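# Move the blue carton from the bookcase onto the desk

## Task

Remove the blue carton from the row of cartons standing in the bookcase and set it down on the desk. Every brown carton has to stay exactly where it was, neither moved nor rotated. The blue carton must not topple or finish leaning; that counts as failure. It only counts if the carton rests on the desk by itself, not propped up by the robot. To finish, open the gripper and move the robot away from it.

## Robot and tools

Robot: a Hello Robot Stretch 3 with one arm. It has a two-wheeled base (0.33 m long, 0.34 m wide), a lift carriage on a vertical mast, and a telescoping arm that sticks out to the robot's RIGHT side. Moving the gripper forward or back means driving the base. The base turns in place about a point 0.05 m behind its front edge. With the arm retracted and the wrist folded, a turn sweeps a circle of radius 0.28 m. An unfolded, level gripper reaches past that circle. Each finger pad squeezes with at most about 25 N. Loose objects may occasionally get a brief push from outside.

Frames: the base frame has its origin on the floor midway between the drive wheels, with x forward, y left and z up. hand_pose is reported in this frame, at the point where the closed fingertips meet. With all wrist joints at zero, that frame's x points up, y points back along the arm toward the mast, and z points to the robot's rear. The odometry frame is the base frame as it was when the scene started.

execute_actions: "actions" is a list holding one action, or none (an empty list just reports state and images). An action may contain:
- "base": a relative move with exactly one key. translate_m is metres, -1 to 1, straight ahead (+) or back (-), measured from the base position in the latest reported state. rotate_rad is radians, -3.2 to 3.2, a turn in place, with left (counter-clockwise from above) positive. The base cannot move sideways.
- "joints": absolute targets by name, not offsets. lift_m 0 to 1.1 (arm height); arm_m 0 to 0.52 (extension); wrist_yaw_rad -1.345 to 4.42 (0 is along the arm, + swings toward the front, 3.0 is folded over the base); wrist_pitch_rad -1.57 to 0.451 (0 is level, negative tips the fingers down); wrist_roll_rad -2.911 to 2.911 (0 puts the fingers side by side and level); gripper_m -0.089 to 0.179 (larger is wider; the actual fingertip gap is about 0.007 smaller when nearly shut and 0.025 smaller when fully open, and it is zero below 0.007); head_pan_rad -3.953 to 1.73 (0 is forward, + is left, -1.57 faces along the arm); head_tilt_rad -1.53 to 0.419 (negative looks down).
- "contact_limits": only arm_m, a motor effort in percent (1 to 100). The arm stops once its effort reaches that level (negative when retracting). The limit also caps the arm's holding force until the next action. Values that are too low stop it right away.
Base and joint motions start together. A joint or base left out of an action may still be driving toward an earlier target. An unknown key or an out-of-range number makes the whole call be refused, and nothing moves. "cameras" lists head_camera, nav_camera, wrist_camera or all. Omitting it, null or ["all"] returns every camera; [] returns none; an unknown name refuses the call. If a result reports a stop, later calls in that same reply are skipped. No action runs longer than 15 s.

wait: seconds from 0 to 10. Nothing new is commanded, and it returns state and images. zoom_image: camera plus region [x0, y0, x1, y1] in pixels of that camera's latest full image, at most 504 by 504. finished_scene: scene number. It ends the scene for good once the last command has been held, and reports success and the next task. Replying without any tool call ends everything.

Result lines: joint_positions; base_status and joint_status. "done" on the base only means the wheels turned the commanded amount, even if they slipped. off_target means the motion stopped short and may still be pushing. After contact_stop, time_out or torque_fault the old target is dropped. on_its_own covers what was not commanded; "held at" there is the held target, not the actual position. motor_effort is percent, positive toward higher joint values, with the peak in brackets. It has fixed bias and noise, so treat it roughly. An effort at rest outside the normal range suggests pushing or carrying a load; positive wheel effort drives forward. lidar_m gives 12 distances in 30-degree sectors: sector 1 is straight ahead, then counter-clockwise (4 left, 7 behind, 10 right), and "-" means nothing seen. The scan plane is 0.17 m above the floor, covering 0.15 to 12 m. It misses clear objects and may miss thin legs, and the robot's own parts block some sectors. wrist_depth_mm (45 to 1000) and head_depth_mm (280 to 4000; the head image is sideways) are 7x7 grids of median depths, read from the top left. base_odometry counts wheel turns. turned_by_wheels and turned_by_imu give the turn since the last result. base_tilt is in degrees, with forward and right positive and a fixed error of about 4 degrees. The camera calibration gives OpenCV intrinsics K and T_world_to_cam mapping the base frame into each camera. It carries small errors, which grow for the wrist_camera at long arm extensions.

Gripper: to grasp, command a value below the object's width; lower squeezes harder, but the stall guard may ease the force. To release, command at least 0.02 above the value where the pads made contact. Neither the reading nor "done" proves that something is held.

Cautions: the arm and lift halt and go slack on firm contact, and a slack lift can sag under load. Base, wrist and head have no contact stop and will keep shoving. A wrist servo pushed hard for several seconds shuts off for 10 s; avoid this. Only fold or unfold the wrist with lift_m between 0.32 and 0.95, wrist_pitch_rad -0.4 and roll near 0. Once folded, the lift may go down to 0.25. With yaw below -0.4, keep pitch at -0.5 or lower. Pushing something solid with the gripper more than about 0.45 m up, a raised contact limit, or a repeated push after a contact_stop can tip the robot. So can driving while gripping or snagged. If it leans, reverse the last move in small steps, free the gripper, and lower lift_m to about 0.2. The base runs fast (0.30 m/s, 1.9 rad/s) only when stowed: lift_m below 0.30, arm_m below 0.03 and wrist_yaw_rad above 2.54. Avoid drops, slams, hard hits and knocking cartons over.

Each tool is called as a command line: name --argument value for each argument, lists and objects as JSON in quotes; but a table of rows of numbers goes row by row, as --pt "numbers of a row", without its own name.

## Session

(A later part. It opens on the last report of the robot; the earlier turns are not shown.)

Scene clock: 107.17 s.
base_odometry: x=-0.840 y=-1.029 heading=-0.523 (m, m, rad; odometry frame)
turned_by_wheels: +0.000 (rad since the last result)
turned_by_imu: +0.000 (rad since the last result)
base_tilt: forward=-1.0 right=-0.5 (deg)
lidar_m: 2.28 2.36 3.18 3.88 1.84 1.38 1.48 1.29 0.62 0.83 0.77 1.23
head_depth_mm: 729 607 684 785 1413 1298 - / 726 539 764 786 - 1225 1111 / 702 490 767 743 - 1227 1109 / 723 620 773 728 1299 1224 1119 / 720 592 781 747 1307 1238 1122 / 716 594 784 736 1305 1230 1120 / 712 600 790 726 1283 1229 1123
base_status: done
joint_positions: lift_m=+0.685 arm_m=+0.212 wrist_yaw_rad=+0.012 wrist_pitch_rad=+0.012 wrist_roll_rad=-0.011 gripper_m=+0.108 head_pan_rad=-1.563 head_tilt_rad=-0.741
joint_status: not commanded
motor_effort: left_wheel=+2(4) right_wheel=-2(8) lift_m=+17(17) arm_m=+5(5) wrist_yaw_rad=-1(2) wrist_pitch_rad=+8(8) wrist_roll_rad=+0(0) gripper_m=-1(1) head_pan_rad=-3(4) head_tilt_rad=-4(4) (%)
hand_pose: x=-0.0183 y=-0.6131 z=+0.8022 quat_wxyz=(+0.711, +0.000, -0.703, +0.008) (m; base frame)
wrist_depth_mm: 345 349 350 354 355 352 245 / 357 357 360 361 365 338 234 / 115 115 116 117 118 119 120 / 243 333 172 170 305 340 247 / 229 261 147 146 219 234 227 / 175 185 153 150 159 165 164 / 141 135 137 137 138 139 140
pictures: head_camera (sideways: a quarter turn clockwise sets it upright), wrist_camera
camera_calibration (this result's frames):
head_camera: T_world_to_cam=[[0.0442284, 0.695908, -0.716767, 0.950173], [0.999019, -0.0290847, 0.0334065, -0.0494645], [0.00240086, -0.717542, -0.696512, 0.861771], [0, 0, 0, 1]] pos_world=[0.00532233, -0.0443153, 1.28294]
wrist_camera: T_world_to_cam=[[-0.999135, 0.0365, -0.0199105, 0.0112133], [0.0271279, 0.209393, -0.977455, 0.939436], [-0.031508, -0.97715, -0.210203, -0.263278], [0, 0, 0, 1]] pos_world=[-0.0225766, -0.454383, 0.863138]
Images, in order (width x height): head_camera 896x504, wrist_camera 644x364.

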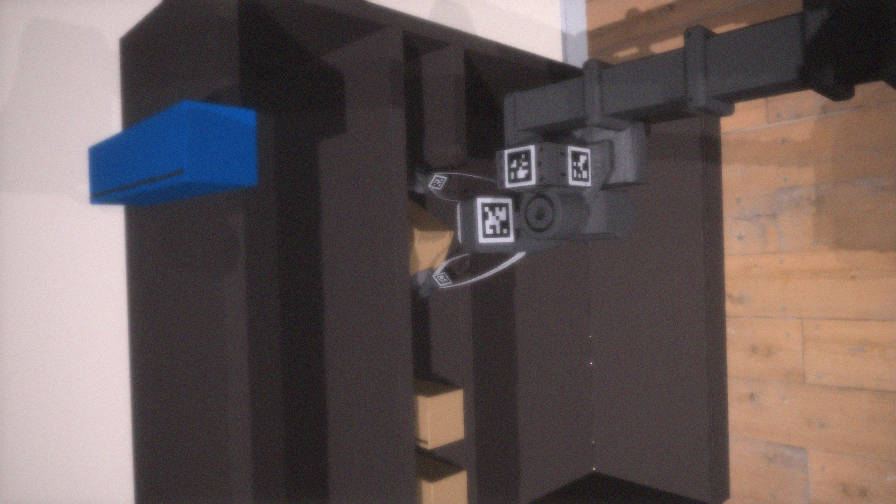

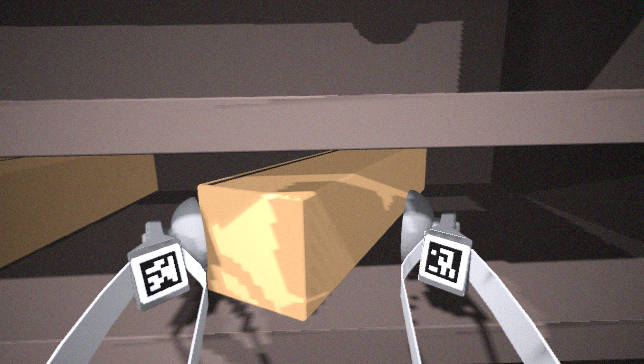

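Slid along the back. Close to square it.

execute_actions --actions '[{"joints":{"gripper_m":0.06,"arm_m":0.2}}]' --cameras '["wrist_camera"]'

execute_actions --actions '[{"joints":{"gripper_m":0.03}}]' --cameras '["wrist_camera"]'

Scene clock: 108.57 s.
base_odometry: x=-0.840 y=-1.029 heading=-0.523 (m, m, rad; odometry frame)
turned_by_wheels: +0.000 (rad since the last result)
turned_by_imu: +0.000 (rad since the last result)
base_tilt: forward=-1.0 right=-0.5 (deg)
lidar_m: 2.29 2.36 3.17 3.88 1.83 1.38 1.48 1.29 0.62 0.84 0.77 1.23
head_depth_mm: 731 606 685 785 1416 1309 - / 726 541 766 786 - 1201 1105 / 702 491 773 741 - 1225 1112 / 724 620 773 732 1303 1226 1117 / 718 591 778 747 1303 1235 1122 / 715 597 783 733 1301 1236 1122 / 713 599 787 728 1285 1223 1124
base_status: not commanded
joint_positions: lift_m=+0.685 arm_m=+0.200 wrist_yaw_rad=+0.012 wrist_pitch_rad=+0.012 wrist_roll_rad=-0.011 gripper_m=+0.073 head_pan_rad=-1.563 head_tilt_rad=-0.741
joint_status: gripper_m off_target (ended at +0.073, target +0.060); the others done
motor_effort: left_wheel=+2(2) right_wheel=-3(2) lift_m=+17(17) arm_m=-6(5) wrist_yaw_rad=-2(1) wrist_pitch_rad=+8(8) wrist_roll_rad=+0(0) gripper_m=-100(100) head_pan_rad=-3(4) head_tilt_rad=-4(5) (%)
hand_pose: x=-0.0183 y=-0.6018 z=+0.8022 quat_wxyz=(+0.711, +0.000, -0.703, +0.008) (m; base frame)
wrist_depth_mm: 355 359 363 363 368 359 244 / 366 370 372 374 376 339 235 / 125 126 127 128 129 130 131 / 243 332 392 156 291 342 248 / 228 249 164 151 253 234 227 / 175 173 162 154 158 167 165 / 146 147 147 149 151 151 153
pictures: wrist_camera
camera_calibration (this result's frames):
wrist_camera: T_world_to_cam=[[-0.999135, 0.036499, -0.0199104, 0.0108029], [0.0271276, 0.209393, -0.977455, 0.937084], [-0.031507, -0.97715, -0.210203, -0.252301], [0, 0, 0, 1]] pos_world=[-0.0225765, -0.44315, 0.863138]
Images, in order (width x height): wrist_camera 644x364.

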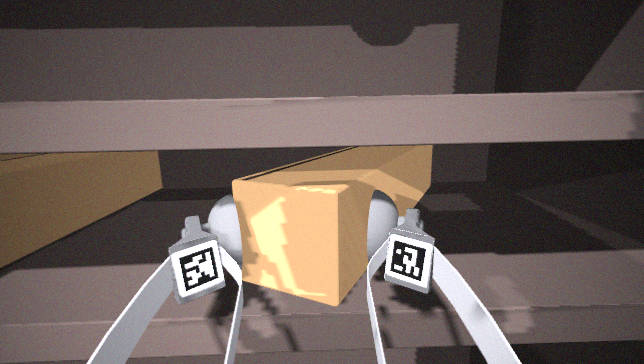

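Scene clock: 109.37 s.
base_odometry: x=-0.840 y=-1.029 heading=-0.523 (m, m, rad; odometry frame)
turned_by_wheels: +0.000 (rad since the last result)
turned_by_imu: +0.000 (rad since the last result)
base_tilt: forward=-1.0 right=-0.5 (deg)
lidar_m: 2.29 2.37 3.17 3.88 1.83 1.38 1.48 1.29 0.62 0.84 0.77 1.22
head_depth_mm: 732 606 683 787 1411 1299 - / 728 541 763 785 - 1203 1109 / 703 492 768 753 - 1229 1113 / 721 622 775 736 1301 1229 1116 / 719 591 776 750 1302 1235 1120 / 714 596 782 738 1322 1238 1115 / 714 603 789 730 1286 1232 1125
base_status: not commanded
joint_positions: lift_m=+0.685 arm_m=+0.200 wrist_yaw_rad=+0.012 wrist_pitch_rad=+0.012 wrist_roll_rad=-0.011 gripper_m=+0.045 head_pan_rad=-1.563 head_tilt_rad=-0.741
joint_status: gripper_m off_target (ended at +0.045, target +0.030)
motor_effort: left_wheel=+3(3) right_wheel=-3(3) lift_m=+17(17) arm_m=-2(6) wrist_yaw_rad=-1(2) wrist_pitch_rad=+8(8) wrist_roll_rad=+0(0) gripper_m=-100(100) head_pan_rad=-3(3) head_tilt_rad=-4(5) (%)
hand_pose: x=-0.0183 y=-0.6016 z=+0.8022 quat_wxyz=(+0.711, +0.000, -0.703, +0.008) (m; base frame)
wrist_depth_mm: 353 359 361 362 366 359 246 / 368 369 370 372 376 341 235 / 126 127 128 128 130 130 131 / 243 333 380 156 285 344 248 / 228 248 164 150 237 233 228 / 175 174 163 154 158 166 164 / 147 147 148 149 151 152 153
pictures: wrist_camera
camera_calibration (this result's frames):
wrist_camera: T_world_to_cam=[[-0.999136, 0.036482, -0.0199093, 0.0107879], [0.027125, 0.209455, -0.977442, 0.937047], [-0.0314889, -0.977137, -0.210264, -0.252027], [0, 0, 0, 1]] pos_world=[-0.0225748, -0.442929, 0.863132]
Images, in order (width x height): wrist_camera 644x364.

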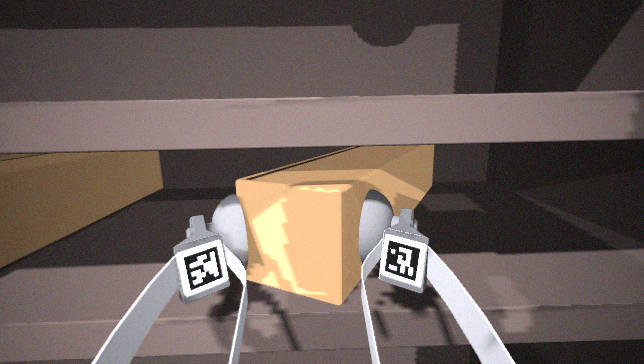

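Jammed on the back wall; pull out some, regrasp deeper.

execute_actions --actions '[{"joints":{"arm_m":0.16}}]' --cameras '["wrist_camera"]'

execute_actions --actions '[{"joints":{"gripper_m":0.14}}]' --cameras '["wrist_camera"]'

Scene clock: 111.13 s.
base_odometry: x=-0.840 y=-1.029 heading=-0.523 (m, m, rad; odometry frame)
turned_by_wheels: +0.000 (rad since the last result)
turned_by_imu: +0.000 (rad since the last result)
base_tilt: forward=-1.0 right=-0.4 (deg)
lidar_m: 2.29 2.35 3.17 3.88 1.84 1.39 1.48 1.29 0.62 0.83 0.78 1.23
head_depth_mm: 733 604 684 784 1413 1307 - / 727 538 767 786 1071 1227 1105 / 700 491 766 743 - 1219 1110 / 721 621 775 723 1313 1227 1114 / 721 592 779 748 1311 1230 1111 / 716 598 782 738 1309 1236 1119 / 713 599 786 729 1291 1224 1127
base_status: not commanded
joint_positions: lift_m=+0.685 arm_m=+0.160 wrist_yaw_rad=+0.012 wrist_pitch_rad=+0.011 wrist_roll_rad=-0.011 gripper_m=+0.031 head_pan_rad=-1.563 head_tilt_rad=-0.741
joint_status: all done
on_its_own: gripper_m moved -0.014 to your old target +0.030
motor_effort: left_wheel=+2(3) right_wheel=-4(4) lift_m=+17(17) arm_m=-6(8) wrist_yaw_rad=-1(1) wrist_pitch_rad=+8(8) wrist_roll_rad=+0(0) gripper_m=-39(100) head_pan_rad=-3(3) head_tilt_rad=-5(4) (%)
hand_pose: x=-0.0183 y=-0.5618 z=+0.8021 quat_wxyz=(+0.711, +0.001, -0.703, +0.008) (m; base frame)
wrist_depth_mm: 392 395 397 399 405 359 245 / 403 407 411 412 413 337 235 / 164 166 167 167 169 170 172 / 243 334 422 156 283 342 248 / 229 247 166 150 247 234 227 / 185 184 187 160 191 190 192 / 484 487 492 497 500 348 251
pictures: wrist_camera
camera_calibration (this result's frames):
wrist_camera: T_world_to_cam=[[-0.999135, 0.0365066, -0.0198964, 0.00933422], [0.0271251, 0.209688, -0.977392, 0.928748], [-0.0315093, -0.977087, -0.210497, -0.212965], [0, 0, 0, 1]] pos_world=[-0.0225766, -0.403174, 0.863108]
Images, in order (width x height): wrist_camera 644x364.

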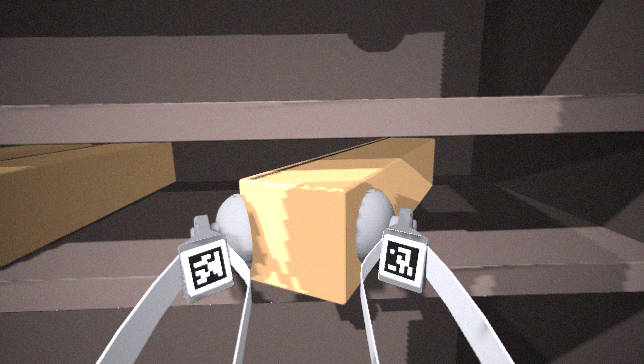

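Scene clock: 112.73 s.
base_odometry: x=-0.840 y=-1.029 heading=-0.523 (m, m, rad; odometry frame)
turned_by_wheels: +0.000 (rad since the last result)
turned_by_imu: +0.000 (rad since the last result)
base_tilt: forward=-1.0 right=-0.4 (deg)
lidar_m: 2.28 2.36 3.16 3.89 1.83 1.38 1.48 1.29 0.62 0.83 0.77 1.23
head_depth_mm: 731 606 684 783 1419 1307 - / 728 539 765 782 1079 1224 1109 / 700 491 771 741 - 1222 1128 / 723 620 773 713 1320 1231 1112 / 717 590 778 751 1303 1229 1118 / 715 596 785 733 1301 1238 1122 / 710 602 787 729 1295 1229 1124
base_status: not commanded
joint_positions: lift_m=+0.685 arm_m=+0.160 wrist_yaw_rad=+0.012 wrist_pitch_rad=+0.011 wrist_roll_rad=-0.011 gripper_m=+0.097 head_pan_rad=-1.563 head_tilt_rad=-0.741
joint_status: gripper_m off_target (ended at +0.097, target +0.140)
motor_effort: left_wheel=+2(2) right_wheel=-3(3) lift_m=+17(17) arm_m=-6(6) wrist_yaw_rad=+0(1) wrist_pitch_rad=+8(8) wrist_roll_rad=+0(0) gripper_m=+100(100) head_pan_rad=-3(4) head_tilt_rad=-4(4) (%)
hand_pose: x=-0.0183 y=-0.5618 z=+0.8021 quat_wxyz=(+0.711, +0.001, -0.703, +0.008) (m; base frame)
wrist_depth_mm: 392 395 397 397 402 359 246 / 402 407 410 415 414 339 235 / 164 165 167 167 168 170 171 / 243 335 398 156 281 342 247 / 229 250 167 150 210 233 227 / 185 187 186 158 190 191 191 / 482 489 493 497 499 403 252
pictures: wrist_camera
camera_calibration (this result's frames):
wrist_camera: T_world_to_cam=[[-0.999135, 0.0365083, -0.0198955, 0.00933402], [0.0271246, 0.209688, -0.977392, 0.928748], [-0.0315111, -0.977086, -0.210497, -0.212965], [0, 0, 0, 1]] pos_world=[-0.0225767, -0.403174, 0.863108]
Images, in order (width x height): wrist_camera 644x364.

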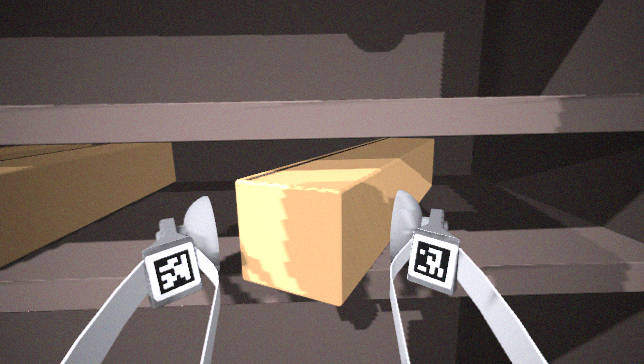

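Now push the front sideways to rotate it.

execute_actions --actions '[{"base":{"translate_m":-0.09},"joints":{"arm_m":0.175,"gripper_m":0.1}}]' --cameras '["wrist_camera"]'

execute_actions --actions '[{"joints":{"gripper_m":0.03}}]' --cameras '["wrist_camera"]'

Scene clock: 115.33 s.
base_odometry: x=-0.918 y=-0.984 heading=-0.523 (m, m, rad; odometry frame)
turned_by_wheels: +0.000 (rad since the last result)
turned_by_imu: +0.000 (rad since the last result)
base_tilt: forward=-1.0 right=-0.4 (deg)
lidar_m: 2.38 2.45 3.25 3.43 1.82 1.31 1.39 1.30 0.59 0.59 0.87 0.84
head_depth_mm: 734 825 978 1177 1417 1301 - / 728 608 663 790 1323 1246 1117 / 727 615 773 762 - 1221 1116 / 699 466 774 706 1310 1232 1119 / 719 560 776 758 1305 1241 1121 / 717 597 785 751 1307 1236 1130 / 717 600 790 736 1314 1229 1119
base_status: done
joint_positions: lift_m=+0.685 arm_m=+0.175 wrist_yaw_rad=+0.012 wrist_pitch_rad=+0.011 wrist_roll_rad=-0.011 gripper_m=+0.100 head_pan_rad=-1.563 head_tilt_rad=-0.741
joint_status: all done
motor_effort: left_wheel=+3(4) right_wheel=-3(7) lift_m=+17(17) arm_m=+5(5) wrist_yaw_rad=-1(2) wrist_pitch_rad=+8(8) wrist_roll_rad=+0(0) gripper_m=-1(100) head_pan_rad=-3(3) head_tilt_rad=-4(5) (%)
hand_pose: x=-0.0183 y=-0.5761 z=+0.8021 quat_wxyz=(+0.711, +0.001, -0.703, +0.008) (m; base frame)
wrist_depth_mm: 376 380 381 386 384 211 151 / 388 392 398 397 356 200 154 / 151 151 152 153 155 156 158 / 335 413 185 182 355 216 169 / 251 259 154 151 255 203 518 / 175 174 170 166 175 176 543 / 468 468 477 476 428 238 570
pictures: wrist_camera
camera_calibration (this result's frames):
wrist_camera: T_world_to_cam=[[-0.999135, 0.0365081, -0.0198955, 0.00985302], [0.0271245, 0.209688, -0.977392, 0.93173], [-0.0315109, -0.977086, -0.210497, -0.226858], [0, 0, 0, 1]] pos_world=[-0.0225767, -0.417392, 0.863108]
Images, in order (width x height): wrist_camera 644x364.

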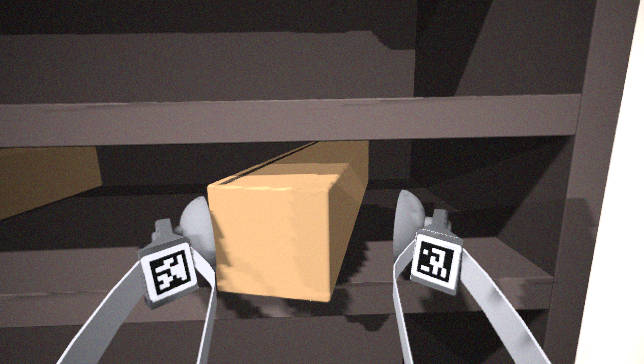

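Scene clock: 116.53 s.
base_odometry: x=-0.918 y=-0.984 heading=-0.523 (m, m, rad; odometry frame)
turned_by_wheels: +0.000 (rad since the last result)
turned_by_imu: +0.000 (rad since the last result)
base_tilt: forward=-0.9 right=-0.4 (deg)
lidar_m: 2.38 2.45 3.27 3.44 1.82 1.31 1.39 1.30 0.59 0.59 0.87 0.84
head_depth_mm: 731 824 976 1173 1418 1304 - / 729 610 662 791 1319 1247 1107 / 727 615 773 764 - 1223 1113 / 698 468 774 738 1317 1228 1114 / 723 560 779 753 1302 1234 1118 / 719 595 783 749 1306 1240 1120 / 713 600 788 734 1314 1238 1123
base_status: not commanded
joint_positions: lift_m=+0.685 arm_m=+0.175 wrist_yaw_rad=+0.012 wrist_pitch_rad=+0.011 wrist_roll_rad=-0.011 gripper_m=+0.056 head_pan_rad=-1.563 head_tilt_rad=-0.741
joint_status: gripper_m off_target (ended at +0.056, target +0.030)
motor_effort: left_wheel=+2(3) right_wheel=-2(3) lift_m=+17(17) arm_m=+5(5) wrist_yaw_rad=-1(2) wrist_pitch_rad=+8(8) wrist_roll_rad=+0(0) gripper_m=-100(100) head_pan_rad=-3(4) head_tilt_rad=-4(4) (%)
hand_pose: x=-0.0183 y=-0.5761 z=+0.8021 quat_wxyz=(+0.711, +0.001, -0.703, +0.008) (m; base frame)
wrist_depth_mm: 379 380 382 390 384 212 151 / 391 392 396 398 357 200 154 / 150 151 152 154 155 156 159 / 336 415 419 154 352 215 169 / 252 248 160 154 246 203 521 / 175 174 171 161 175 176 540 / 467 467 476 477 431 206 563
pictures: wrist_camera
camera_calibration (this result's frames):
wrist_camera: T_world_to_cam=[[-0.999135, 0.0365065, -0.0198962, 0.00985309], [0.0271249, 0.209688, -0.977392, 0.93173], [-0.0315092, -0.977087, -0.210497, -0.226858], [0, 0, 0, 1]] pos_world=[-0.0225766, -0.417392, 0.863108]
Images, in order (width x height): wrist_camera 644x364.

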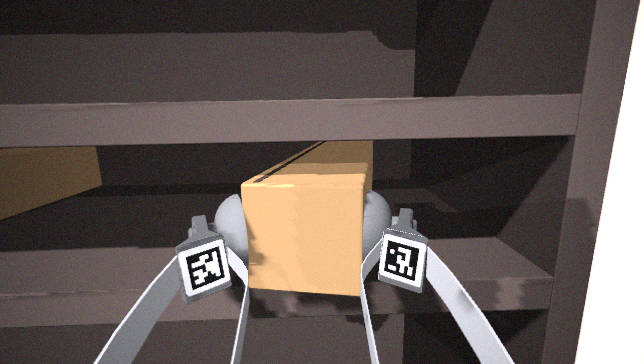

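execute_actions --actions '[{"base":{"translate_m":0.046},"joints":{"arm_m":0.165,"gripper_m":0.025}}]' --cameras '[]'

execute_actions --actions '[{"joints":{"wrist_yaw_rad":0.185}}]' --cameras '["wrist_camera"]'

execute_actions --actions '[{"joints":{"gripper_m":0.12}}]' --cameras '[]'

execute_actions --actions '[{"joints":{"arm_m":0.11}}]' --cameras '[]'

execute_actions --actions '[{"base":{"translate_m":0.044},"joints":{"wrist_yaw_rad":0.02,"gripper_m":0.09}}]' --cameras '["wrist_camera","head_camera"]'

Scene clock: 118.77 s.
base_odometry: x=-0.878 y=-1.007 heading=-0.523 (m, m, rad; odometry frame)
turned_by_wheels: +0.000 (rad since the last result)
turned_by_imu: +0.000 (rad since the last result)
base_tilt: forward=-1.0 right=-0.4 (deg)
lidar_m: 2.33 2.41 3.25 3.44 1.82 1.35 1.44 1.29 0.60 0.76 0.80 0.81
head_depth_mm: 734 608 654 1175 1404 1295 - / 726 610 741 761 993 1221 1108 / 714 479 766 762 - 1213 1118 / 711 556 777 710 1321 1232 1120 / 718 592 781 748 1302 1236 1122 / 718 596 782 749 1302 1229 1118 / 711 603 787 734 1312 1245 1122
base_status: done
joint_positions: lift_m=+0.685 arm_m=+0.165 wrist_yaw_rad=+0.012 wrist_pitch_rad=+0.011 wrist_roll_rad=-0.011 gripper_m=+0.026 head_pan_rad=-1.563 head_tilt_rad=-0.741
joint_status: all done
motor_effort: left_wheel=+2(8) right_wheel=-1(4) lift_m=+17(17) arm_m=-6(6) wrist_yaw_rad=-2(2) wrist_pitch_rad=+8(8) wrist_roll_rad=+0(0) gripper_m=-44(100) head_pan_rad=-3(3) head_tilt_rad=-4(4) (%)
hand_pose: x=-0.0183 y=-0.5668 z=+0.8021 quat_wxyz=(+0.711, +0.001, -0.703, +0.008) (m; base frame)
wrist_depth_mm: 390 390 392 396 396 286 196 / 398 401 404 406 408 270 188 / 160 160 162 163 164 165 166 / 295 380 425 154 398 292 198 / 252 249 160 153 236 235 199 / 180 181 181 161 185 186 186 / 476 481 483 488 488 279 201
pictures: none
No camera images: the call's "cameras" was empty. Leave "cameras" out to get every camera's image.

Scene clock: 119.60 s.
base_odometry: x=-0.878 y=-1.007 heading=-0.523 (m, m, rad; odometry frame)
turned_by_wheels: +0.000 (rad since the last result)
turned_by_imu: +0.000 (rad since the last result)
base_tilt: forward=-1.0 right=-0.4 (deg)
lidar_m: 2.33 2.40 3.24 3.43 1.82 1.35 1.44 1.30 0.60 0.76 0.80 0.81
head_depth_mm: 729 607 655 1176 1418 1293 - / 729 610 737 761 990 1216 1115 / 710 479 772 763 1256 1210 1109 / 712 555 775 707 1315 1234 1112 / 718 589 779 770 1303 1229 1116 / 717 597 786 748 1299 1235 1123 / 712 600 787 733 1312 1230 1120
base_status: not commanded
joint_positions: lift_m=+0.685 arm_m=+0.165 wrist_yaw_rad=+0.181 wrist_pitch_rad=+0.011 wrist_roll_rad=-0.011 gripper_m=+0.026 head_pan_rad=-1.563 head_tilt_rad=-0.741
joint_status: all done
motor_effort: left_wheel=+2(2) right_wheel=-2(2) lift_m=+17(17) arm_m=-6(6) wrist_yaw_rad=+4(4) wrist_pitch_rad=+8(8) wrist_roll_rad=+0(0) gripper_m=-42(44) head_pan_rad=-3(3) head_tilt_rad=-4(5) (%)
hand_pose: x=+0.0246 y=-0.5627 z=+0.8021 quat_wxyz=(+0.708, +0.060, -0.700, +0.068) (m; base frame)
wrist_depth_mm: 452 432 413 398 385 372 272 / 467 447 427 412 394 380 256 / 187 182 174 167 160 154 149 / 242 307 392 155 402 377 270 / 222 247 160 153 236 234 230 / 528 206 195 161 180 174 166 / 570 548 526 497 477 405 253
pictures: wrist_camera
camera_calibration (this result's frames):
wrist_camera: T_world_to_cam=[[-0.99112, -0.131474, -0.019896, -0.0424432], [-0.0084047, 0.211268, -0.977392, 0.929526], [0.132705, -0.968545, -0.210497, -0.211683], [0, 0, 0, 1]] pos_world=[-0.00616252, -0.406984, 0.863108]
Images, in order (width x height): wrist_camera 644x364.

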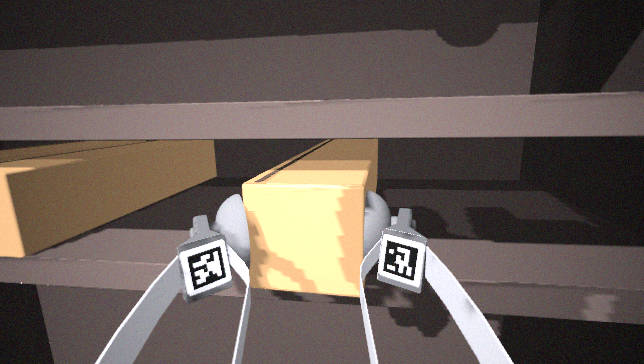

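Scene clock: 121.03 s.
base_odometry: x=-0.878 y=-1.007 heading=-0.523 (m, m, rad; odometry frame)
turned_by_wheels: +0.000 (rad since the last result)
turned_by_imu: +0.000 (rad since the last result)
base_tilt: forward=-1.0 right=-0.5 (deg)
lidar_m: 2.33 2.41 3.23 3.44 1.82 1.35 1.44 1.29 0.60 0.75 0.80 0.81
head_depth_mm: 734 608 653 1174 1406 1297 - / 728 613 738 766 999 1229 1114 / 714 477 769 766 1262 1217 1110 / 707 555 776 707 1317 1235 1111 / 718 592 778 745 1307 1234 1116 / 718 595 783 746 1301 1233 1125 / 712 601 789 734 1315 1233 1124
base_status: not commanded
joint_positions: lift_m=+0.685 arm_m=+0.165 wrist_yaw_rad=+0.182 wrist_pitch_rad=+0.011 wrist_roll_rad=-0.011 gripper_m=+0.086 head_pan_rad=-1.563 head_tilt_rad=-0.741
joint_status: gripper_m off_target (ended at +0.086, target +0.120)
motor_effort: left_wheel=+2(2) right_wheel=-2(2) lift_m=+17(17) arm_m=-6(6) wrist_yaw_rad=+3(3) wrist_pitch_rad=+8(8) wrist_roll_rad=+0(0) gripper_m=+100(100) head_pan_rad=-4(3) head_tilt_rad=-4(4) (%)
hand_pose: x=+0.0249 y=-0.5627 z=+0.8021 quat_wxyz=(+0.708, +0.060, -0.700, +0.068) (m; base frame)
wrist_depth_mm: 453 432 415 403 385 374 272 / 466 446 430 415 395 377 257 / 188 181 174 167 160 155 149 / 241 307 391 154 404 375 270 / 222 249 186 154 257 233 230 / 527 206 194 161 180 175 167 / 557 545 524 496 474 406 254
pictures: none
No camera images: the call's "cameras" was empty. Leave "cameras" out to get every camera's image.

Scene clock: 122.57 s.
base_odometry: x=-0.878 y=-1.007 heading=-0.523 (m, m, rad; odometry frame)
turned_by_wheels: +0.000 (rad since the last result)
turned_by_imu: +0.000 (rad since the last result)
base_tilt: forward=-1.0 right=-0.4 (deg)
lidar_m: 2.33 2.41 3.22 3.42 1.82 1.34 1.44 1.29 0.60 0.76 0.81 0.81
head_depth_mm: 730 608 654 1180 1417 1293 - / 728 610 739 762 1008 - 1109 / 710 478 769 763 1299 - 1111 / 708 556 774 744 1258 1241 1117 / 720 592 777 749 1308 1234 1116 / 718 597 784 748 1303 1242 1122 / 716 602 788 735 1311 1243 1128
base_status: not commanded
joint_positions: lift_m=+0.685 arm_m=+0.110 wrist_yaw_rad=+0.182 wrist_pitch_rad=+0.011 wrist_roll_rad=-0.011 gripper_m=+0.120 head_pan_rad=-1.563 head_tilt_rad=-0.741
joint_status: all done
on_its_own: gripper_m moved +0.034 to your old target +0.120
motor_effort: left_wheel=+2(2) right_wheel=-2(3) lift_m=+17(17) arm_m=-6(5) wrist_yaw_rad=+2(3) wrist_pitch_rad=+8(8) wrist_roll_rad=+0(0) gripper_m=+0(100) head_pan_rad=-3(3) head_tilt_rad=-4(4) (%)
hand_pose: x=+0.0251 y=-0.5076 z=+0.8021 quat_wxyz=(+0.708, +0.060, -0.700, +0.068) (m; base frame)
wrist_depth_mm: 508 484 467 448 436 418 272 / 527 510 486 463 449 424 259 / 253 240 231 222 213 205 232 / 258 307 422 207 404 379 271 / 273 270 254 213 249 234 231 / 571 588 560 535 520 373 254 / 553 619 589 557 533 487 268
pictures: none
No camera images: the call's "cameras" was empty. Leave "cameras" out to get every camera's image.

Scene clock: 124.30 s.
base_odometry: x=-0.840 y=-1.029 heading=-0.523 (m, m, rad; odometry frame)
turned_by_wheels: +0.000 (rad since the last result)
turned_by_imu: +0.000 (rad since the last result)
base_tilt: forward=-1.0 right=-0.4 (deg)
lidar_m: 2.29 2.36 3.18 3.87 1.84 1.38 1.48 1.29 0.62 0.83 0.77 1.22
head_depth_mm: 730 604 685 781 1419 1293 - / 725 539 767 784 1088 - 1110 / 700 492 769 744 1280 - 1114 / 722 619 774 710 1287 1237 1113 / 720 591 785 747 1291 1230 1119 / 716 598 784 739 1306 1243 1127 / 713 601 791 729 1288 1236 1124
base_status: done
joint_positions: lift_m=+0.685 arm_m=+0.110 wrist_yaw_rad=+0.023 wrist_pitch_rad=+0.011 wrist_roll_rad=-0.011 gripper_m=+0.090 head_pan_rad=-1.563 head_tilt_rad=-0.741
joint_status: all done
motor_effort: left_wheel=+2(10) right_wheel=-3(6) lift_m=+17(17) arm_m=-6(6) wrist_yaw_rad=-3(5) wrist_pitch_rad=+8(8) wrist_roll_rad=+0(0) gripper_m=-1(100) head_pan_rad=-4(3) head_tilt_rad=-5(5) (%)
hand_pose: x=-0.0155 y=-0.5118 z=+0.8021 quat_wxyz=(+0.711, +0.004, -0.703, +0.012) (m; base frame)
wrist_depth_mm: 437 441 442 447 449 368 249 / 453 455 457 457 461 371 241 / 214 214 216 217 217 309 231 / 245 335 427 204 408 351 251 / 233 251 236 210 247 239 239 / 521 527 524 531 533 355 265 / 542 546 549 555 552 384 282
pictures: head_camera (sideways: a quarter turn clockwise sets it upright), wrist_camera
camera_calibration (this result's frames):
head_camera: T_world_to_cam=[[0.0442288, 0.695909, -0.716767, 0.950173], [0.999019, -0.0290853, 0.0334064, -0.0494644], [0.00240043, -0.717541, -0.696512, 0.861772], [0, 0, 0, 1]] pos_world=[0.00532231, -0.0443153, 1.28294]
wrist_camera: T_world_to_cam=[[-0.999481, 0.0253339, -0.0198957, 0.00464792], [0.0247783, 0.209979, -0.977392, 0.918287], [-0.0205834, -0.977378, -0.210497, -0.163948], [0, 0, 0, 1]] pos_world=[-0.0214827, -0.353178, 0.863108]
Images, in order (width x height): head_camera 896x504, wrist_camera 644x364.

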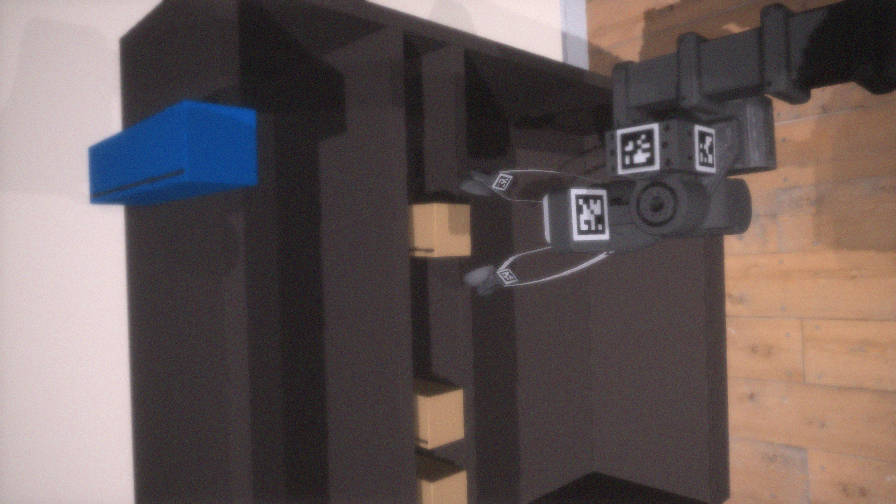

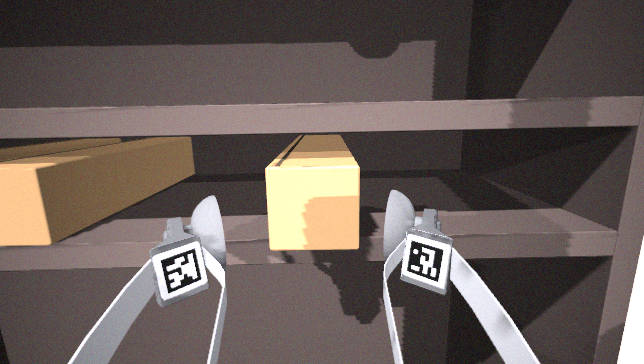

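execute_actions --actions '[{"joints":{"arm_m":0.18,"wrist_yaw_rad":-0.012}}]' --cameras '[]'

execute_actions --actions '[{"joints":{"gripper_m":0.0}}]' --cameras '["wrist_camera"]'

execute_actions --actions '[{"joints":{"gripper_m":0.03,"arm_m":0.197,"wrist_yaw_rad":0.015}}]' --cameras '[]'

execute_actions --actions '[{"joints":{"gripper_m":0.11}}]' --cameras '[]'

execute_actions --actions '[{"joints":{"arm_m":0.125,"gripper_m":0.082}}]' --cameras '["wrist_camera"]'

execute_actions --actions '[{"base":{"translate_m":0.216}}]' --cameras '["wrist_camera","head_camera"]'

Scene clock: 126.67 s.
base_odometry: x=-0.840 y=-1.029 heading=-0.523 (m, m, rad; odometry frame)
turned_by_wheels: +0.000 (rad since the last result)
turned_by_imu: +0.000 (rad since the last result)
base_tilt: forward=-1.0 right=-0.4 (deg)
lidar_m: 2.29 2.35 3.17 3.88 1.83 1.39 1.48 1.29 0.62 0.83 0.77 1.23
head_depth_mm: 732 605 684 783 1393 1306 - / 727 538 765 787 - 1198 1116 / 700 490 770 742 - 1214 1109 / 719 619 775 707 1296 1234 1117 / 717 592 776 749 1299 1237 1121 / 715 597 783 735 1305 1241 1120 / 711 601 788 726 1280 1230 1119
base_status: not commanded
joint_positions: lift_m=+0.685 arm_m=+0.180 wrist_yaw_rad=-0.009 wrist_pitch_rad=+0.011 wrist_roll_rad=-0.011 gripper_m=+0.090 head_pan_rad=-1.563 head_tilt_rad=-0.741
joint_status: all done
motor_effort: left_wheel=+2(2) right_wheel=-1(2) lift_m=+17(17) arm_m=+5(5) wrist_yaw_rad=-3(4) wrist_pitch_rad=+8(8) wrist_roll_rad=+0(0) gripper_m=+0(1) head_pan_rad=-3(3) head_tilt_rad=-4(5) (%)
hand_pose: x=-0.0238 y=-0.5811 z=+0.8021 quat_wxyz=(+0.711, -0.007, -0.703, +0.000) (m; base frame)
wrist_depth_mm: 370 372 377 380 387 341 235 / 380 384 391 391 400 324 227 / 144 145 147 149 151 153 155 / 250 336 371 155 406 328 240 / 231 249 135 136 248 234 221 / 176 174 141 141 171 175 175 / 453 459 468 472 485 360 245
pictures: none
No camera images: the call's "cameras" was empty. Leave "cameras" out to get every camera's image.

Scene clock: 128.07 s.
base_odometry: x=-0.840 y=-1.029 heading=-0.523 (m, m, rad; odometry frame)
turned_by_wheels: +0.000 (rad since the last result)
turned_by_imu: +0.000 (rad since the last result)
base_tilt: forward=-1.0 right=-0.5 (deg)
lidar_m: 2.29 2.36 3.17 3.89 1.84 1.38 1.48 1.29 0.62 0.83 0.77 1.23
head_depth_mm: 735 605 682 785 1408 1309 - / 726 540 767 783 - 1203 1109 / 699 491 772 741 - 1207 1114 / 722 623 774 709 1308 1237 1111 / 719 592 785 750 1295 1233 1115 / 716 596 786 734 1312 1234 1121 / 714 602 787 729 1289 1233 1126
base_status: not commanded
joint_positions: lift_m=+0.685 arm_m=+0.180 wrist_yaw_rad=-0.009 wrist_pitch_rad=+0.011 wrist_roll_rad=-0.011 gripper_m=+0.043 head_pan_rad=-1.563 head_tilt_rad=-0.741
joint_status: gripper_m off_target (ended at +0.043, target +0.000)
motor_effort: left_wheel=+2(2) right_wheel=-2(2) lift_m=+17(17) arm_m=+5(5) wrist_yaw_rad=-1(1) wrist_pitch_rad=+8(8) wrist_roll_rad=+0(0) gripper_m=-100(100) head_pan_rad=-3(4) head_tilt_rad=-4(4) (%)
hand_pose: x=-0.0238 y=-0.5811 z=+0.8021 quat_wxyz=(+0.711, -0.007, -0.703, +0.000) (m; base frame)
wrist_depth_mm: 370 375 374 381 387 343 237 / 382 384 386 393 395 323 228 / 144 145 147 149 151 153 155 / 249 337 375 155 405 326 240 / 232 248 133 135 236 234 221 / 175 173 140 140 171 174 176 / 451 460 463 472 481 336 243
pictures: wrist_camera
camera_calibration (this result's frames):
wrist_camera: T_world_to_cam=[[-0.998118, 0.0580008, -0.0198958, 0.0170332], [0.0316309, 0.209056, -0.977392, 0.932669], [-0.0525302, -0.976182, -0.210497, -0.231899], [0, 0, 0, 1]] pos_world=[-0.0246817, -0.422343, 0.863108]
Images, in order (width x height): wrist_camera 644x364.

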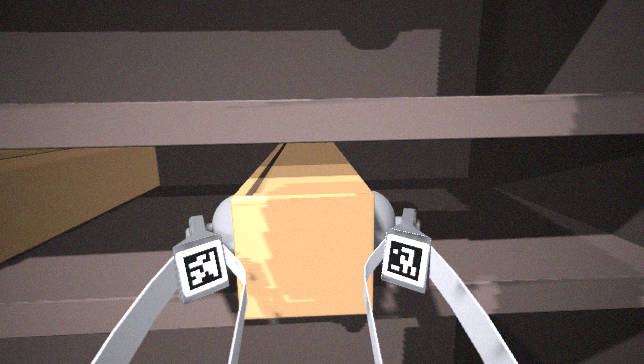

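Scene clock: 129.03 s.
base_odometry: x=-0.840 y=-1.029 heading=-0.523 (m, m, rad; odometry frame)
turned_by_wheels: +0.000 (rad since the last result)
turned_by_imu: +0.000 (rad since the last result)
base_tilt: forward=-1.0 right=-0.4 (deg)
lidar_m: 2.29 2.36 3.16 3.87 1.84 1.38 1.48 1.29 0.62 0.84 0.77 1.23
head_depth_mm: 730 605 686 784 1424 1309 - / 730 540 766 787 - 1201 1108 / 699 491 768 742 - 1231 1117 / 723 619 775 709 1299 1235 1118 / 717 592 780 749 1298 1225 1117 / 714 592 783 738 1301 1240 1127 / 711 604 789 729 1296 1225 1122
base_status: not commanded
joint_positions: lift_m=+0.685 arm_m=+0.197 wrist_yaw_rad=+0.012 wrist_pitch_rad=+0.011 wrist_roll_rad=-0.011 gripper_m=+0.031 head_pan_rad=-1.563 head_tilt_rad=-0.741
joint_status: all done
motor_effort: left_wheel=+2(2) right_wheel=-2(3) lift_m=+17(17) arm_m=+5(4) wrist_yaw_rad=+3(3) wrist_pitch_rad=+8(8) wrist_roll_rad=+0(0) gripper_m=-39(100) head_pan_rad=-4(3) head_tilt_rad=-4(4) (%)
hand_pose: x=-0.0184 y=-0.5981 z=+0.8021 quat_wxyz=(+0.711, +0.000, -0.703, +0.008) (m; base frame)
wrist_depth_mm: 359 360 366 366 367 358 245 / 367 373 374 377 376 340 235 / 129 130 131 132 133 134 135 / 243 334 372 154 403 341 248 / 229 248 133 134 236 234 228 / 175 173 139 139 158 166 165 / 150 151 152 153 154 157 230
pictures: none
No camera images: the call's "cameras" was empty. Leave "cameras" out to get every camera's image.

Scene clock: 130.33 s.
base_odometry: x=-0.840 y=-1.029 heading=-0.523 (m, m, rad; odometry frame)
turned_by_wheels: +0.000 (rad since the last result)
turned_by_imu: +0.000 (rad since the last result)
base_tilt: forward=-1.0 right=-0.5 (deg)
lidar_m: 2.29 2.36 3.16 3.89 1.84 1.38 1.48 1.29 0.62 0.83 0.77 1.23
head_depth_mm: 731 606 684 784 1412 1296 - / 724 540 766 789 - 1206 1114 / 703 491 773 744 - 1231 1114 / 721 621 775 713 1288 1223 1123 / 720 591 782 750 1304 1229 1115 / 718 597 784 739 1309 1240 1124 / 713 601 789 728 1289 1230 1122
base_status: not commanded
joint_positions: lift_m=+0.685 arm_m=+0.197 wrist_yaw_rad=+0.012 wrist_pitch_rad=+0.011 wrist_roll_rad=-0.011 gripper_m=+0.086 head_pan_rad=-1.563 head_tilt_rad=-0.741
joint_status: gripper_m off_target (ended at +0.086, target +0.110)
motor_effort: left_wheel=+2(2) right_wheel=-2(3) lift_m=+17(17) arm_m=+5(5) wrist_yaw_rad=+2(3) wrist_pitch_rad=+8(8) wrist_roll_rad=+0(0) gripper_m=+100(100) head_pan_rad=-3(4) head_tilt_rad=-4(4) (%)
hand_pose: x=-0.0184 y=-0.5981 z=+0.8021 quat_wxyz=(+0.711, +0.000, -0.703, +0.008) (m; base frame)
wrist_depth_mm: 359 360 363 366 368 357 245 / 373 372 372 377 379 339 235 / 129 130 131 132 133 134 135 / 243 334 371 154 405 341 248 / 228 248 137 137 257 233 228 / 175 174 142 142 158 166 164 / 150 151 152 153 154 156 230
pictures: none
No camera images: the call's "cameras" was empty. Leave "cameras" out to get every camera's image.

Scene clock: 132.07 s.
base_odometry: x=-0.840 y=-1.029 heading=-0.523 (m, m, rad; odometry frame)
turned_by_wheels: +0.000 (rad since the last result)
turned_by_imu: +0.000 (rad since the last result)
base_tilt: forward=-1.0 right=-0.4 (deg)
lidar_m: 2.29 2.36 3.17 3.88 1.83 1.38 1.48 1.29 0.62 0.84 0.77 1.23
head_depth_mm: 729 606 685 786 1434 1292 - / 729 540 770 784 1083 - 1117 / 700 493 767 765 1256 1204 1114 / 724 619 776 743 1307 1227 1118 / 718 592 777 750 1308 1226 1119 / 715 597 786 736 1318 1238 1115 / 714 601 788 726 1297 1233 1123
base_status: not commanded
joint_positions: lift_m=+0.685 arm_m=+0.125 wrist_yaw_rad=+0.012 wrist_pitch_rad=+0.011 wrist_roll_rad=-0.011 gripper_m=+0.082 head_pan_rad=-1.563 head_tilt_rad=-0.741
joint_status: all done
motor_effort: left_wheel=+2(2) right_wheel=-3(2) lift_m=+17(17) arm_m=-5(7) wrist_yaw_rad=+3(2) wrist_pitch_rad=+8(8) wrist_roll_rad=+0(0) gripper_m=-1(100) head_pan_rad=-3(3) head_tilt_rad=-4(4) (%)
hand_pose: x=-0.0182 y=-0.5268 z=+0.8021 quat_wxyz=(+0.711, +0.001, -0.703, +0.008) (m; base frame)
wrist_depth_mm: 424 425 429 433 430 359 245 / 440 442 443 446 447 360 236 / 198 199 200 202 203 205 226 / 244 334 422 207 409 343 248 / 229 249 224 213 248 234 227 / 499 499 513 516 520 327 249 / 525 527 531 541 530 347 264
pictures: wrist_camera
camera_calibration (this result's frames):
wrist_camera: T_world_to_cam=[[-0.999147, 0.0361839, -0.0198956, 0.00796827], [0.0270565, 0.209697, -0.977392, 0.92141], [-0.0311938, -0.977097, -0.210497, -0.178761], [0, 0, 0, 1]] pos_world=[-0.0225449, -0.368172, 0.863108]
Images, in order (width x height): wrist_camera 644x364.

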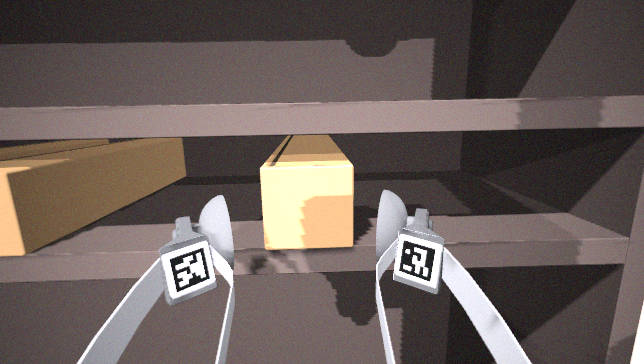

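Scene clock: 135.57 s.
base_odometry: x=-0.653 y=-1.137 heading=-0.523 (m, m, rad; odometry frame)
turned_by_wheels: +0.000 (rad since the last result)
turned_by_imu: +0.000 (rad since the last result)
base_tilt: forward=-1.0 right=-0.4 (deg)
lidar_m: 2.07 2.14 2.88 3.43 1.97 1.56 1.69 1.29 0.73 0.84 0.65 1.22
head_depth_mm: 728 606 763 734 1256 1218 - / 722 611 768 786 1301 - 1115 / 718 618 771 764 1255 1204 1115 / 717 618 773 739 1306 1231 1117 / 716 592 781 714 1302 1227 1114 / 710 595 782 750 1201 1239 1127 / 711 600 758 751 1292 1298 1125
base_status: done
joint_positions: lift_m=+0.685 arm_m=+0.125 wrist_yaw_rad=+0.012 wrist_pitch_rad=+0.011 wrist_roll_rad=-0.011 gripper_m=+0.082 head_pan_rad=-1.563 head_tilt_rad=-0.741
joint_status: not commanded
motor_effort: left_wheel=+2(9) right_wheel=-2(3) lift_m=+17(17) arm_m=-6(6) wrist_yaw_rad=+3(2) wrist_pitch_rad=+8(8) wrist_roll_rad=+0(0) gripper_m=-1(0) head_pan_rad=-3(3) head_tilt_rad=-4(4) (%)
hand_pose: x=-0.0182 y=-0.5268 z=+0.8021 quat_wxyz=(+0.711, +0.001, -0.703, +0.008) (m; base frame)
wrist_depth_mm: 401 428 431 428 435 434 439 / 402 439 443 447 453 452 452 / 198 199 200 202 203 205 243 / 387 204 246 210 409 300 212 / 252 210 225 215 247 234 223 / 365 472 515 513 525 522 495 / 383 529 527 532 537 548 498
pictures: head_camera (sideways: a quarter turn clockwise sets it upright), wrist_camera
camera_calibration (this result's frames):
head_camera: T_world_to_cam=[[0.044229, 0.695909, -0.716767, 0.950173], [0.999019, -0.0290857, 0.0334064, -0.0494644], [0.00240017, -0.717541, -0.696512, 0.861772], [0, 0, 0, 1]] pos_world=[0.00532229, -0.0443153, 1.28294]
wrist_camera: T_world_to_cam=[[-0.999147, 0.0361838, -0.0198957, 0.0079683], [0.0270566, 0.209697, -0.977392, 0.92141], [-0.0311936, -0.977097, -0.210497, -0.178761], [0, 0, 0, 1]] pos_world=[-0.0225449, -0.368172, 0.863108]
Images, in order (width x height): head_camera 896x504, wrist_camera 644x364.

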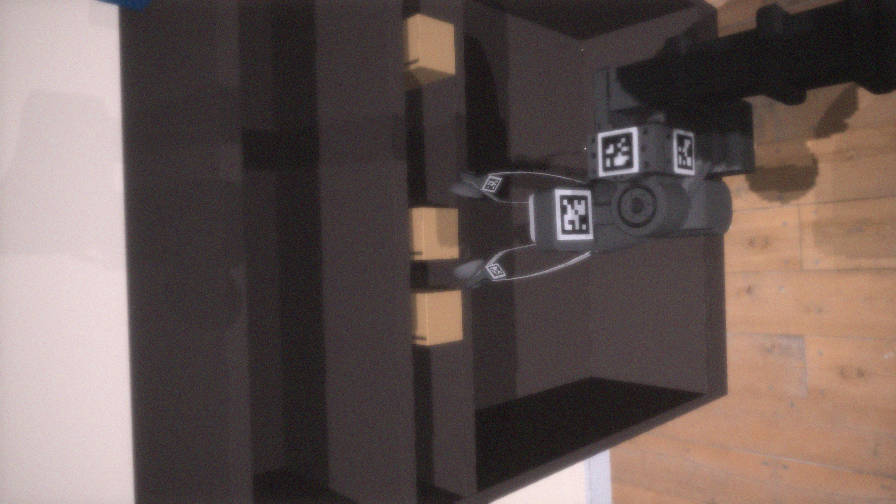

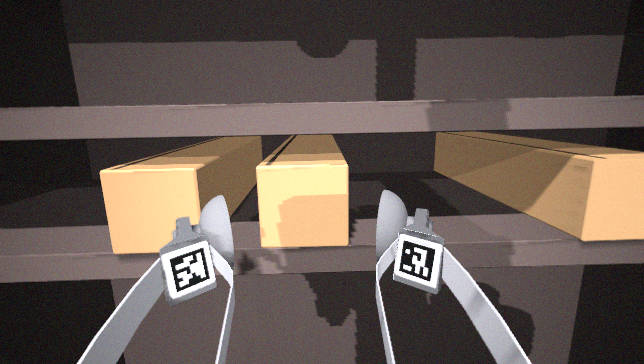

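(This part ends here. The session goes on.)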